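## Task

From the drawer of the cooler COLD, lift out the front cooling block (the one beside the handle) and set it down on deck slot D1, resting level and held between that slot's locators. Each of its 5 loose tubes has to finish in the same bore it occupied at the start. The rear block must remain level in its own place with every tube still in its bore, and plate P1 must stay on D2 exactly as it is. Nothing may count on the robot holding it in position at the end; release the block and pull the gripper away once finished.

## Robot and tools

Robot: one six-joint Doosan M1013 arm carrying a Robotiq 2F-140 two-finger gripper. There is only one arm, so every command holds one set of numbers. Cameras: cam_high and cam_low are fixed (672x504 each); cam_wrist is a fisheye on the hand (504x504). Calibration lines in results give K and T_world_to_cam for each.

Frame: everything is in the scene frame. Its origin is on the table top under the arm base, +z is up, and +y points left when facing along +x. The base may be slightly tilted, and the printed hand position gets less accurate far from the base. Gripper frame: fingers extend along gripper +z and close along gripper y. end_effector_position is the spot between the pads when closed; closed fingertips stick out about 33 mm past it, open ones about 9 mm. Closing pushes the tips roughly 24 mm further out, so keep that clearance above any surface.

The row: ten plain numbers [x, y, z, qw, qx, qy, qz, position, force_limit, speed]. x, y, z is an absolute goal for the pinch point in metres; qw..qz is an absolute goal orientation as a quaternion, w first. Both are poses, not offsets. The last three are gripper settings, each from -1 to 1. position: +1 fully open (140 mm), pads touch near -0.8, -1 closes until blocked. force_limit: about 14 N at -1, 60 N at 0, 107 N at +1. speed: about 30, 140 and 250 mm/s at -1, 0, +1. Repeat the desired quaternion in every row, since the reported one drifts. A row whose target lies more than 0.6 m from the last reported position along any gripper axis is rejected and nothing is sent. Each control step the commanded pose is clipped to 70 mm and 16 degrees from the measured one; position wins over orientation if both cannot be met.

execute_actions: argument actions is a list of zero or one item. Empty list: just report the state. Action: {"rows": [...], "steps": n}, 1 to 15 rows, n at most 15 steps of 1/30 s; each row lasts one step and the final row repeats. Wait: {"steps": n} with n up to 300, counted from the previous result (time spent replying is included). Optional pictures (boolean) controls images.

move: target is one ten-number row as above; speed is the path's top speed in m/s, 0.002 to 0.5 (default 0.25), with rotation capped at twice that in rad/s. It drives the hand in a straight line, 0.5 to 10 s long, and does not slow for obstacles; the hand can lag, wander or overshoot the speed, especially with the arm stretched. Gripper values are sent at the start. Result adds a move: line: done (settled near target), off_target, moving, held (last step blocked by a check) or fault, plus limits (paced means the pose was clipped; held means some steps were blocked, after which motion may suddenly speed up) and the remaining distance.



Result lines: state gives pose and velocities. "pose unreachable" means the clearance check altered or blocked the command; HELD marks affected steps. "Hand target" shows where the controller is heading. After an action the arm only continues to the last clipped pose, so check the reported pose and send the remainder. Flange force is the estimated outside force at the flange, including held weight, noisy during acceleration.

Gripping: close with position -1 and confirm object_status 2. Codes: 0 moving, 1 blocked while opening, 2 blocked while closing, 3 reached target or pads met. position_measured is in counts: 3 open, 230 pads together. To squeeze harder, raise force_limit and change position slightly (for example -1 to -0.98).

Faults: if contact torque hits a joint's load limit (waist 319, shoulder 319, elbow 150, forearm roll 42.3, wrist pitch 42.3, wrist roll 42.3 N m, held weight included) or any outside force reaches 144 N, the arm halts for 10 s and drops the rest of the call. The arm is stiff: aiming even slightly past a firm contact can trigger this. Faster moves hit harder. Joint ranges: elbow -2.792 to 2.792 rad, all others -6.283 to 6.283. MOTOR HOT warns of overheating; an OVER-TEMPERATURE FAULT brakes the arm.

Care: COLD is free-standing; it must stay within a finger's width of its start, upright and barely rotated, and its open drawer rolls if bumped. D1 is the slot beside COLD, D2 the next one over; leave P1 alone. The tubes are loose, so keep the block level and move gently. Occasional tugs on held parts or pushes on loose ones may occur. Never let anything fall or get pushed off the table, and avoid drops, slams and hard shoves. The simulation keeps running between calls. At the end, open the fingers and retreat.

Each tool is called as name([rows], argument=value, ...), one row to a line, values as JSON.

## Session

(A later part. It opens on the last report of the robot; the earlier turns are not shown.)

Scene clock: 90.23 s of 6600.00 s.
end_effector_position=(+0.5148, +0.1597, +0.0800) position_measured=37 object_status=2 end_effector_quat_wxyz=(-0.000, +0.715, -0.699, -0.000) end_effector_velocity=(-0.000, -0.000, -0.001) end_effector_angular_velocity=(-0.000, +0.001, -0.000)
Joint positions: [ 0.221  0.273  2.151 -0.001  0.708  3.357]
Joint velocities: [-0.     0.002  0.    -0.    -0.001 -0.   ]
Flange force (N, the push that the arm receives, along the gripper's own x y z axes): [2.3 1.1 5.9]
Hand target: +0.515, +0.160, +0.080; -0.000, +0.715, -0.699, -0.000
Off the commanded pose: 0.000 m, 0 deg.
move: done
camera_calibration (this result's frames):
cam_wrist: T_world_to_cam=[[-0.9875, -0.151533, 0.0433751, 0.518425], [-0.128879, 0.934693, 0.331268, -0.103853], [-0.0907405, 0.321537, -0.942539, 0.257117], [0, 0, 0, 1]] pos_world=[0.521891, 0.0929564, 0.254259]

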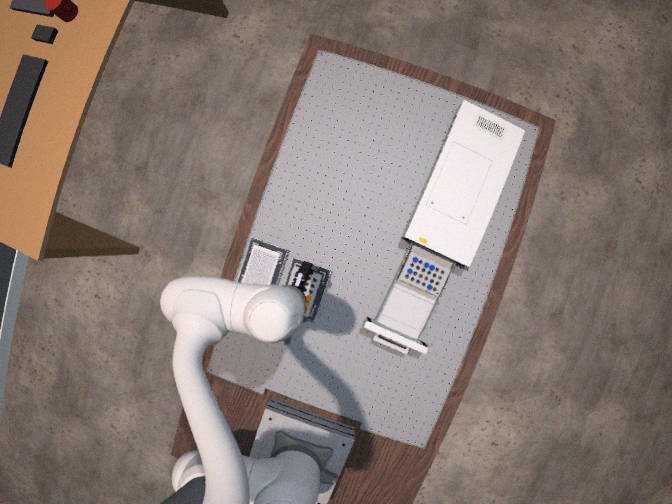

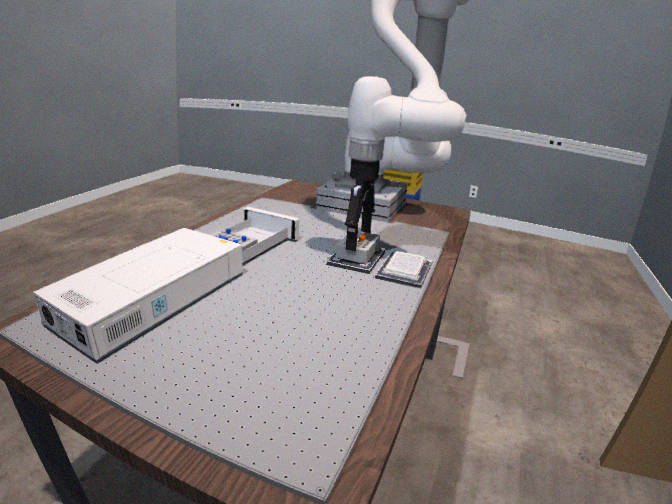

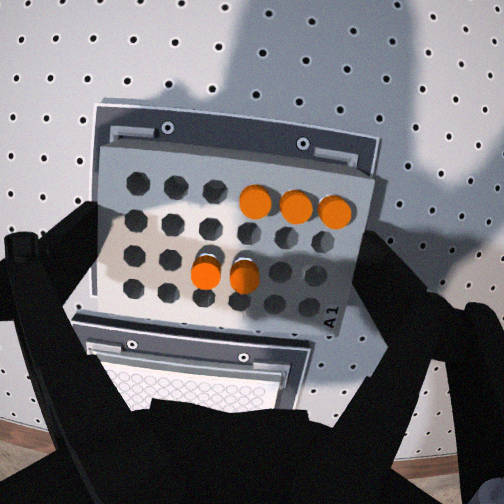

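move(target=[0.5164,0.1587,0.078,0,0.7151,-0.699,0,-1,1,-1], speed=0.004)

zoom_image(camera="cam_wrist", region=[80, 90, 400, 200])

zoom_image(camera="cam_low", region=[315, 220, 405, 280])

Scene clock: 105.43 s of 6600.00 s.
end_effector_position=(+0.5164, +0.1587, +0.0780) position_measured=37 object_status=2 end_effector_quat_wxyz=(-0.000, +0.715, -0.699, -0.000) end_effector_velocity=(+0.000, -0.000, -0.000) end_effector_angular_velocity=(-0.000, +0.000, -0.000)
Joint positions: [ 0.218  0.278  2.15  -0.001  0.704  3.355]
Joint velocities: [-0.     0.001 -0.     0.    -0.    -0.   ]
Flange force (N, the push that the arm receives, along the gripper's own x y z axes): [3.8 -0.7 9.5]
Hand target: +0.516, +0.159, +0.078; +0.000, +0.715, -0.699, +0.000
Off the commanded pose: 0.000 m, 0 deg.
After step 90, 11.30 s passed at rest.
move: done
camera_calibration (this result's frames):
cam_wrist: T_world_to_cam=[[-0.98751, -0.151465, 0.0433825, 0.519924], [-0.128814, 0.93471, 0.331247, -0.102111], [-0.0907225, 0.321522, -0.942546, 0.255689], [0, 0, 0, 1]] pos_world=[0.523474, 0.0919847, 0.252267]

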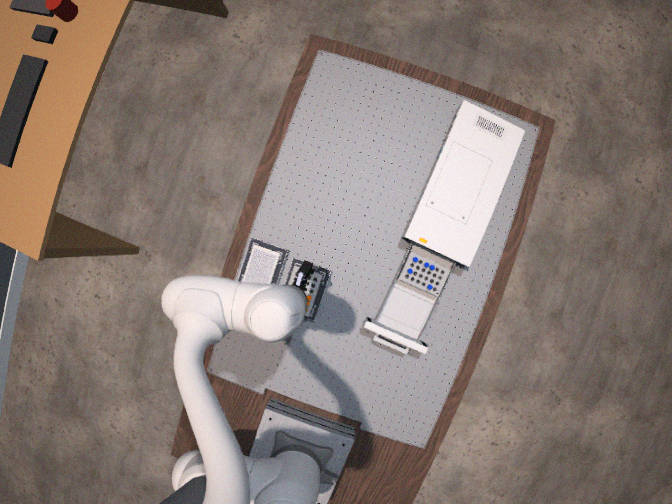

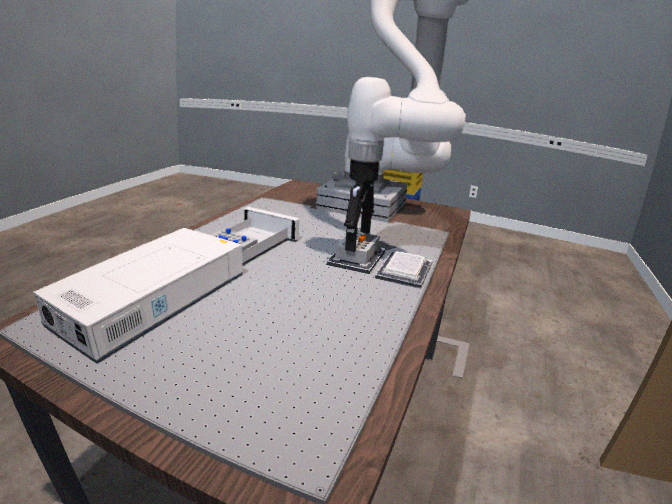

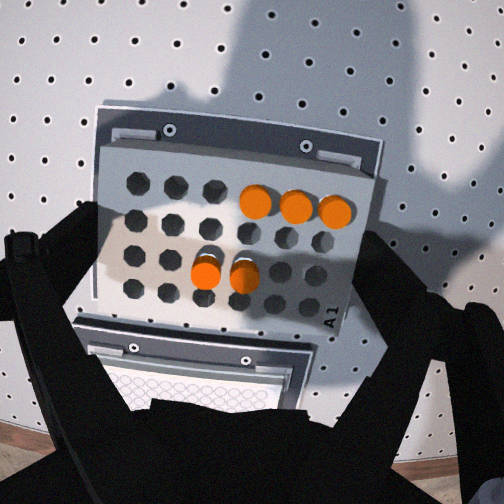

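Region (80, 90, 400, 200) of cam_wrist's 504x504 image, scaled by 1.575, with more detail than that image has; it fills the top 173 rows of this view, and the rest is white.

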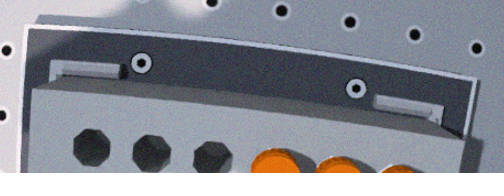

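Region (315, 220, 405, 280) of cam_low's 672x504 image, scaled by 5.600, with more detail than that image has.

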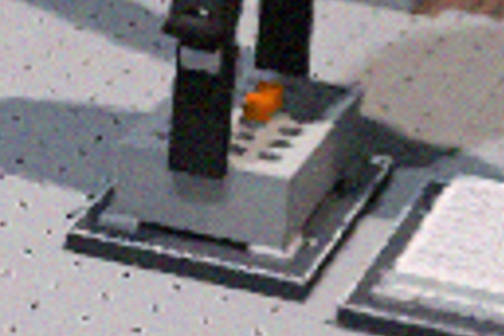

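move(target=[0.5164,0.1589,0.0755,0,0.7169,-0.6972,0,-1,1,-1], speed=0.002)

Scene clock: 111.10 s of 6600.00 s.
end_effector_position=(+0.5162, +0.1591, +0.0752) position_measured=38 object_status=2 end_effector_quat_wxyz=(+0.000, +0.717, -0.697, -0.000) end_effector_velocity=(+0.000, -0.000, +0.001) end_effector_angular_velocity=(-0.000, +0.001, -0.000)
Joint positions: [ 0.219  0.282  2.152 -0.001  0.699  3.35 ]
Joint velocities: [-0.001 -0.    -0.002 -0.     0.004 -0.   ]
Flange force (N, the push that the arm receives, along the gripper's own x y z axes): [15.0 -12.3 6.6]
Hand target: +0.516, +0.159, +0.075; -0.000, +0.717, -0.697, -0.000
Off the commanded pose: 0.000 m, 0 deg.
After step 90, 1.17 s passed at rest.
move: done
camera_calibration (this result's frames):
cam_wrist: T_world_to_cam=[[-0.986707, -0.156565, 0.0435537, 0.520346], [-0.133573, 0.933994, 0.331381, -0.0989801], [-0.0925614, 0.321159, -0.942491, 0.253935], [0, 0, 0, 1]] pos_world=[0.523712, 0.0923613, 0.249468]

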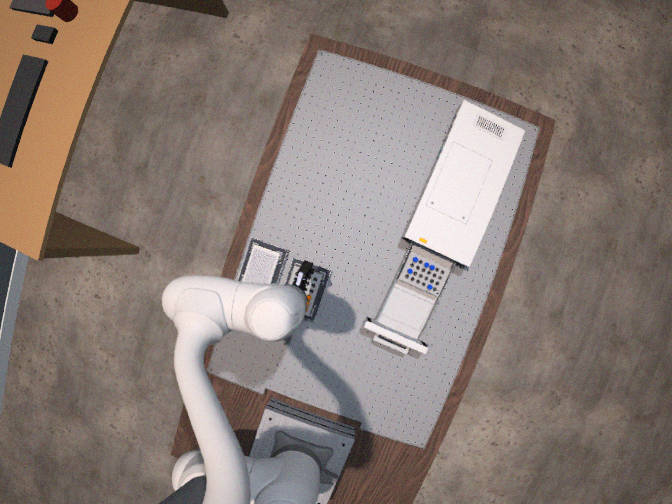

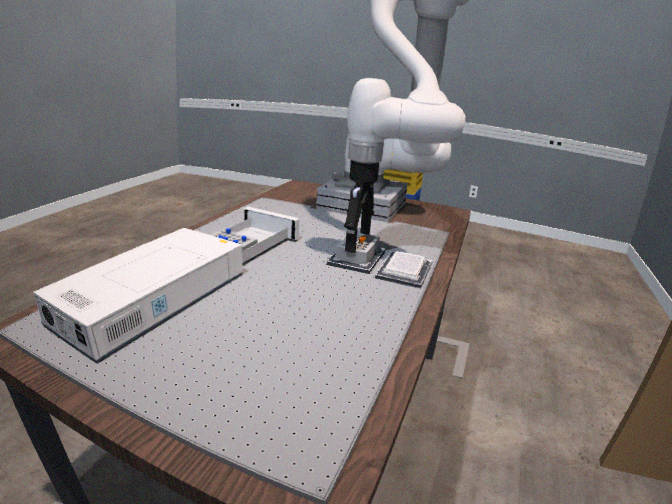

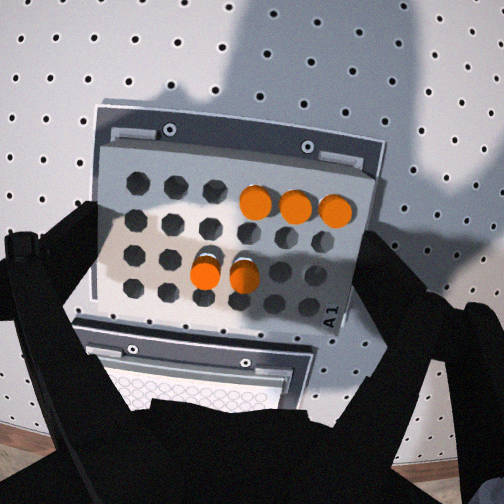

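Possibly a tug; re-read.

execute_actions([
  {"steps":15},
], pictures=false)

Scene clock: 114.93 s of 6600.00 s.
end_effector_position=(+0.5164, +0.1589, +0.0755) position_measured=38 object_status=2 end_effector_quat_wxyz=(-0.000, +0.717, -0.697, -0.000) end_effector_velocity=(-0.001, -0.000, -0.000) end_effector_angular_velocity=(-0.000, +0.001, +0.000)
Joint positions: [ 0.219  0.281  2.151 -0.001  0.699  3.35 ]
Joint velocities: [ 0.    -0.     0.001 -0.     0.     0.   ]
Flange force (N, the push that the arm receives, along the gripper's own x y z axes): [4.7 -10.7 14.0]
Hand target: +0.516, +0.159, +0.075; -0.000, +0.717, -0.697, -0.000
Off the commanded pose: 0.000 m, 0 deg.
Steps of this call (steps 1 to 90: nothing new was sent; then 0.83 s passed at rest). Readings (end_effector_position | what the end effector reports):
1: (+0.5163, +0.1591, +0.0753) | position_measured=38 object_status=2
2: (+0.5163, +0.1591, +0.0753) | position_measured=38 object_status=2
4: (+0.5163, +0.1591, +0.0753) | position_measured=38 object_status=2
8: (+0.5163, +0.1591, +0.0753) | position_measured=38 object_status=2
90: the state above

Pushed toward +x, slightly −y; adjust.

move(target=[0.5169,0.1587,0.0745,0,0.7169,-0.6972,0,-1,1,-1], speed=0.002)

Scene clock: 121.10 s of 6600.00 s.
end_effector_position=(+0.5169, +0.1587, +0.0745) position_measured=38 object_status=2 end_effector_quat_wxyz=(-0.000, +0.717, -0.697, +0.000) end_effector_velocity=(+0.001, +0.000, +0.001) end_effector_angular_velocity=(+0.001, -0.003, -0.000)
Joint positions: [ 0.218  0.283  2.151 -0.001  0.697  3.349]
Joint velocities: [-0.    -0.001 -0.     0.    -0.002 -0.   ]
Flange force (N, the push that the arm receives, along the gripper's own x y z axes): [4.0 -0.5 7.8]
Hand target: +0.517, +0.159, +0.074; +0.000, +0.717, -0.697, -0.000
Off the commanded pose: 0.000 m, 0 deg.
After step 90, 2.37 s passed at rest.
move: done
camera_calibration (this result's frames):
cam_wrist: T_world_to_cam=[[-0.986717, -0.156556, 0.0433603, 0.520982], [-0.133646, 0.934051, 0.331191, -0.0982607], [-0.0923507, 0.320997, -0.942567, 0.253372], [0, 0, 0, 1]] pos_world=[0.524329, 0.0920117, 0.248774]

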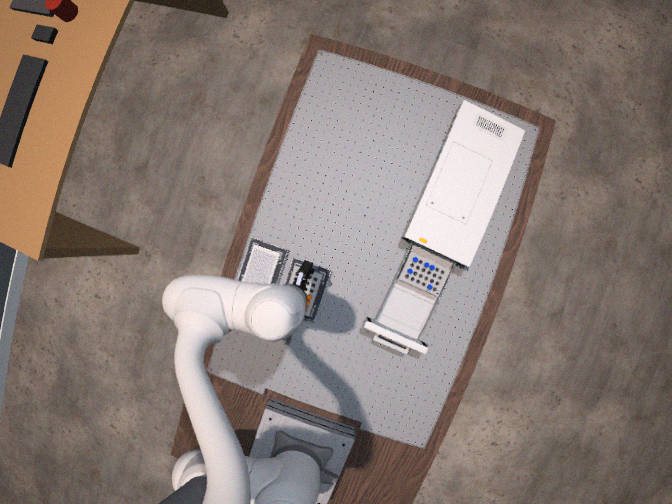

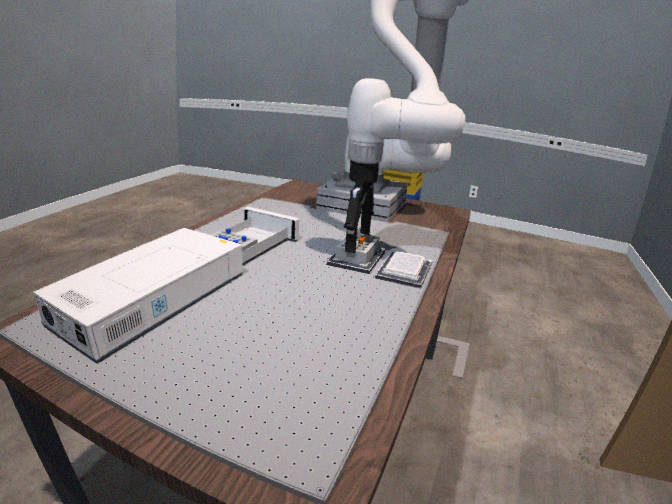

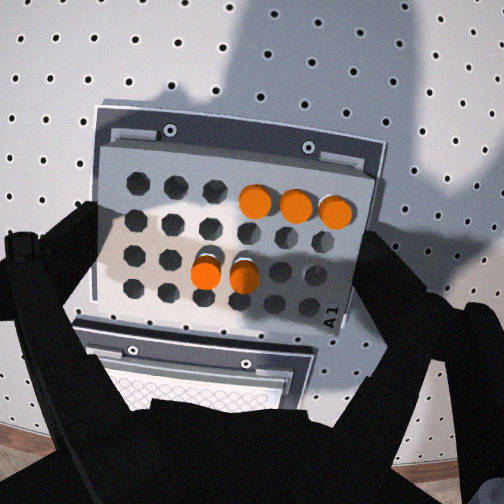

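move(target=[0.5169,0.1587,0.0733,0,0.7169,-0.6972,0,-1,1,-1], speed=0.002)

zoom_image(camera="cam_low", region=[315, 220, 405, 280])

Scene clock: 127.77 s of 6600.00 s.
end_effector_position=(+0.5169, +0.1587, +0.0734) position_measured=38 object_status=2 end_effector_quat_wxyz=(-0.000, +0.717, -0.697, +0.000) end_effector_velocity=(+0.000, -0.000, -0.000) end_effector_angular_velocity=(+0.000, -0.001, -0.000)
Joint positions: [ 0.218  0.285  2.152 -0.001  0.695  3.349]
Joint velocities: [-0.    -0.     0.001  0.    -0.002  0.   ]
Flange force (N, the push that the arm receives, along the gripper's own x y z axes): [12.2 16.3 -55.4]
Hand target: +0.517, +0.159, +0.073; -0.000, +0.717, -0.697, -0.000
Off the commanded pose: 0.000 m, 0 deg.
After step 90, 2.83 s passed at rest.
move: done
camera_calibration (this result's frames):
cam_wrist: T_world_to_cam=[[-0.98673, -0.156514, 0.0432074, 0.521085], [-0.133655, 0.934045, 0.331206, -0.0978669], [-0.0921961, 0.321036, -0.942569, 0.252264], [0, 0, 0, 1]] pos_world=[0.524347, 0.0919837, 0.247675]

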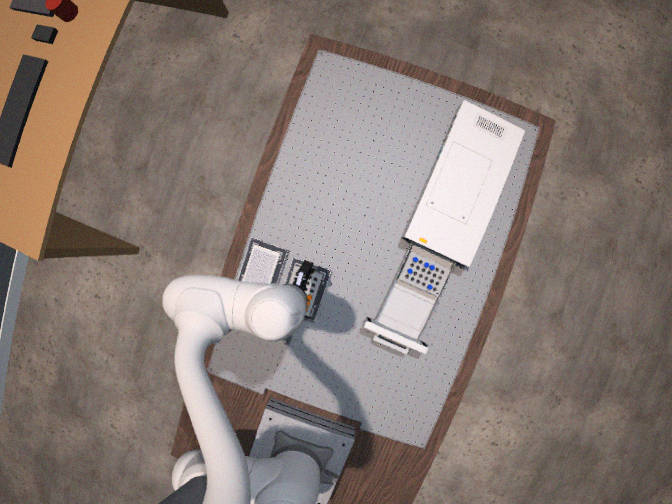

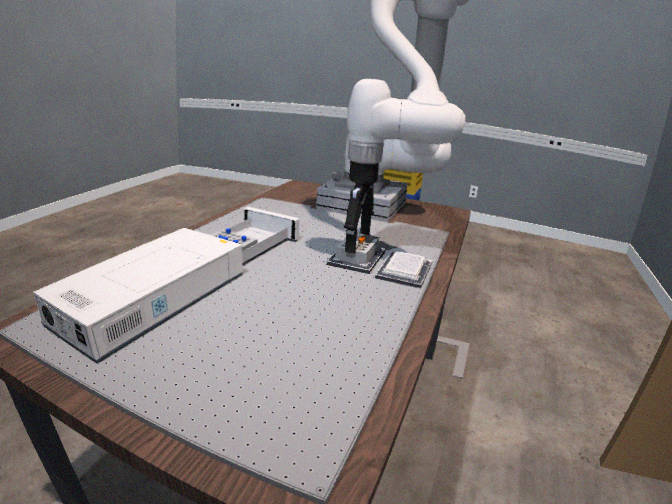

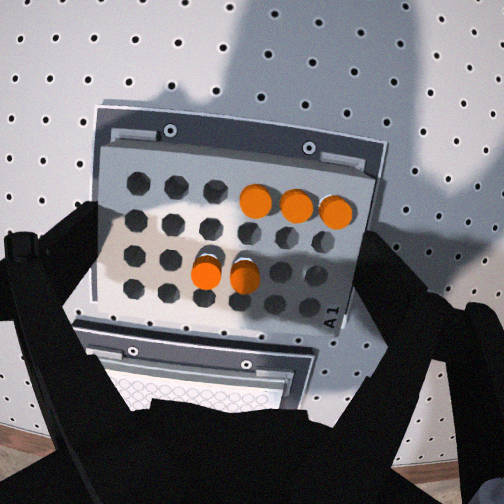

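Region (315, 220, 405, 280) of cam_low's 672x504 image, scaled by 5.600, with more detail than that image has.

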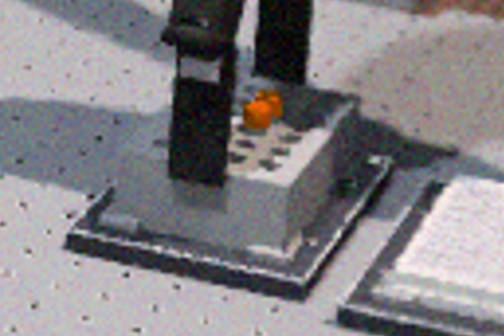

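move(target=[0.5169,0.1587,0.0742,0,0.7169,-0.6972,0,1,0,-1], speed=0.002)

move(target=[0.5169,0.1587,0.25,0,0.7169,-0.6972,0,1,0,-1], speed=0.15)

zoom_image(camera="cam_low", region=[315, 220, 405, 280])

zoom_image(camera="cam_wrist", region=[100, 60, 380, 300])

Scene clock: 140.73 s of 6600.00 s.
end_effector_position=(+0.5169, +0.1588, +0.0742) position_measured=3 object_status=0 end_effector_quat_wxyz=(-0.000, +0.717, -0.697, -0.000) end_effector_velocity=(+0.000, -0.000, +0.001) end_effector_angular_velocity=(+0.000, -0.000, -0.001)
Joint positions: [ 0.218  0.284  2.151 -0.001  0.697  3.349]
Joint velocities: [-0.    -0.001  0.     0.     0.001  0.   ]
Flange force (N, the push that the arm receives, along the gripper's own x y z axes): [1.4 -1.8 0.7]
Hand target: +0.517, +0.159, +0.074; +0.000, +0.717, -0.697, +0.000
Off the commanded pose: 0.000 m, 0 deg.
After step 90, 9.03 s passed at rest.
move: done
camera_calibration (this result's frames):
cam_wrist: T_world_to_cam=[[-0.986724, -0.156502, 0.0433961, 0.52098], [-0.133574, 0.934028, 0.331285, -0.0982511], [-0.09238, 0.32109, -0.942532, 0.253049], [0, 0, 0, 1]] pos_world=[0.524316, 0.0920521, 0.248448]

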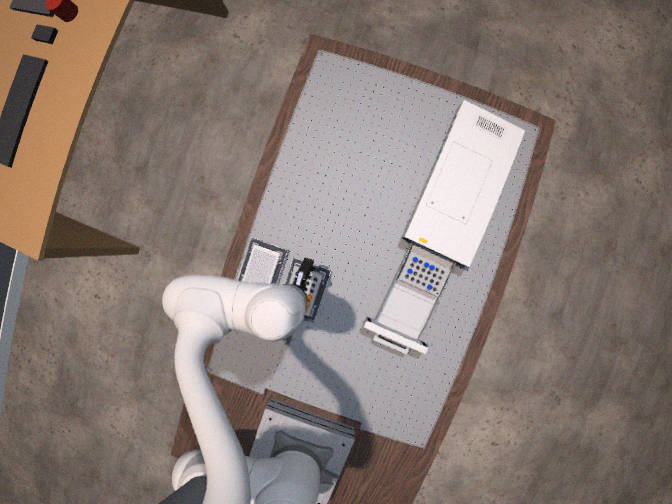

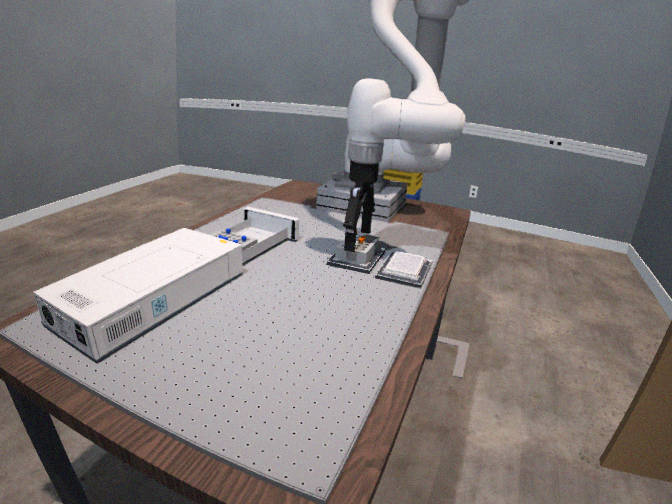

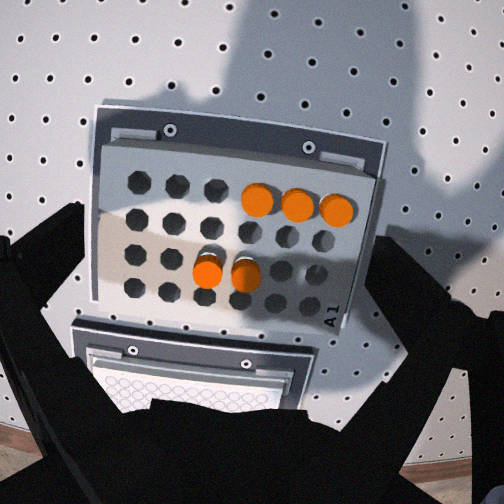

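Scene clock: 142.30 s of 6600.00 s.
end_effector_position=(+0.5169, +0.1587, +0.2501) position_measured=3 object_status=3 end_effector_quat_wxyz=(+0.000, +0.717, -0.697, +0.000) end_effector_velocity=(+0.001, +0.000, +0.002) end_effector_angular_velocity=(+0.000, -0.002, +0.000)
Joint positions: [ 0.218  0.075  2.004 -0.001  1.052  3.349]
Joint velocities: [ 0.    -0.002 -0.002 -0.     0.002 -0.   ]
Flange force (N, the push that the arm receives, along the gripper's own x y z axes): [1.3 -5.3 0.7]
Hand target: +0.517, +0.159, +0.250; +0.000, +0.717, -0.697, +0.000
Off the commanded pose: 0.000 m, 0 deg.
move: done
camera_calibration (this result's frames):
cam_wrist: T_world_to_cam=[[-0.986738, -0.156411, 0.0433917, 0.513361], [-0.133514, 0.934125, 0.331036, -0.156399], [-0.0923111, 0.320852, -0.94262, 0.418876], [0, 0, 0, 1]] pos_world=[0.524338, 0.0919943, 0.424338]

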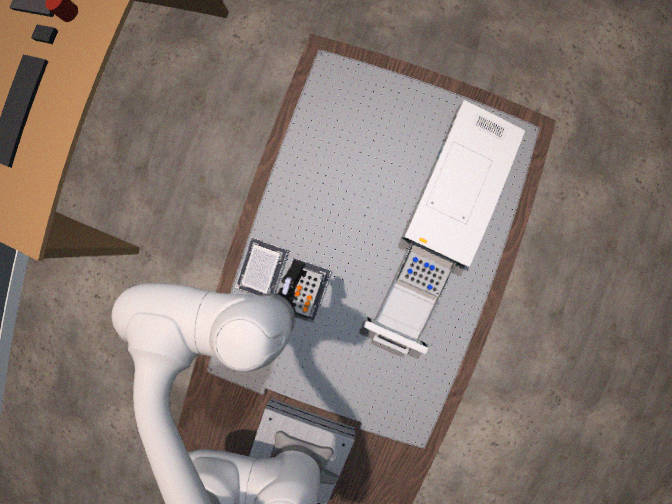

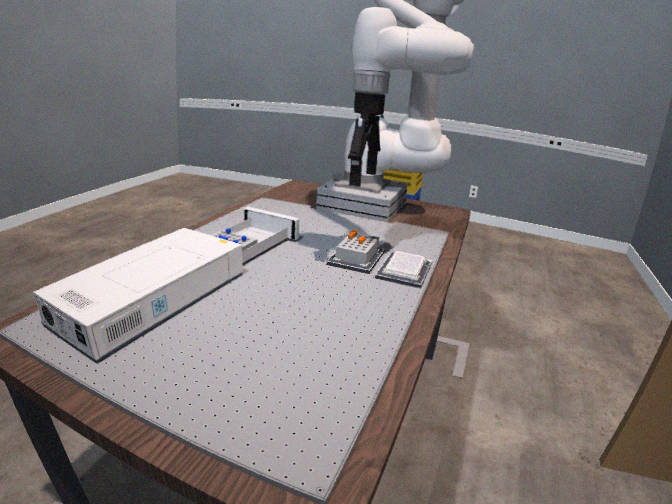

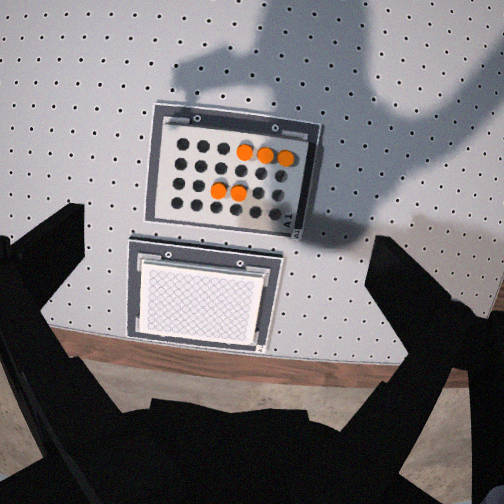

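Region (315, 220, 405, 280) of cam_low's 672x504 image, scaled by 5.600, with more detail than that image has.

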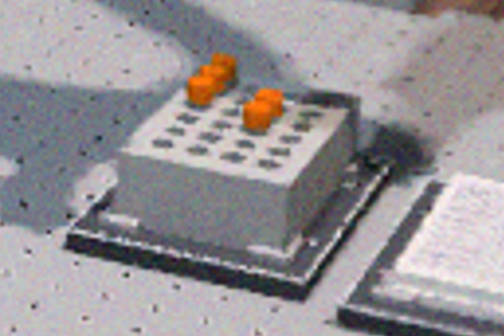

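Region (100, 60, 380, 300) of cam_wrist's 504x504 image, scaled by 1.800, with more detail than that image has; it fills the top 432 rows of this view, and the rest is white.

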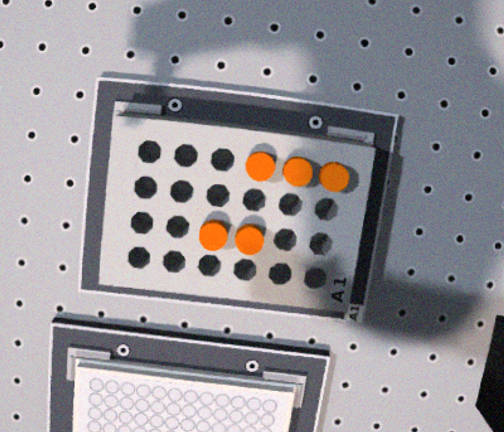

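finished_scene(scene=2)

The scene is finished: the task was done.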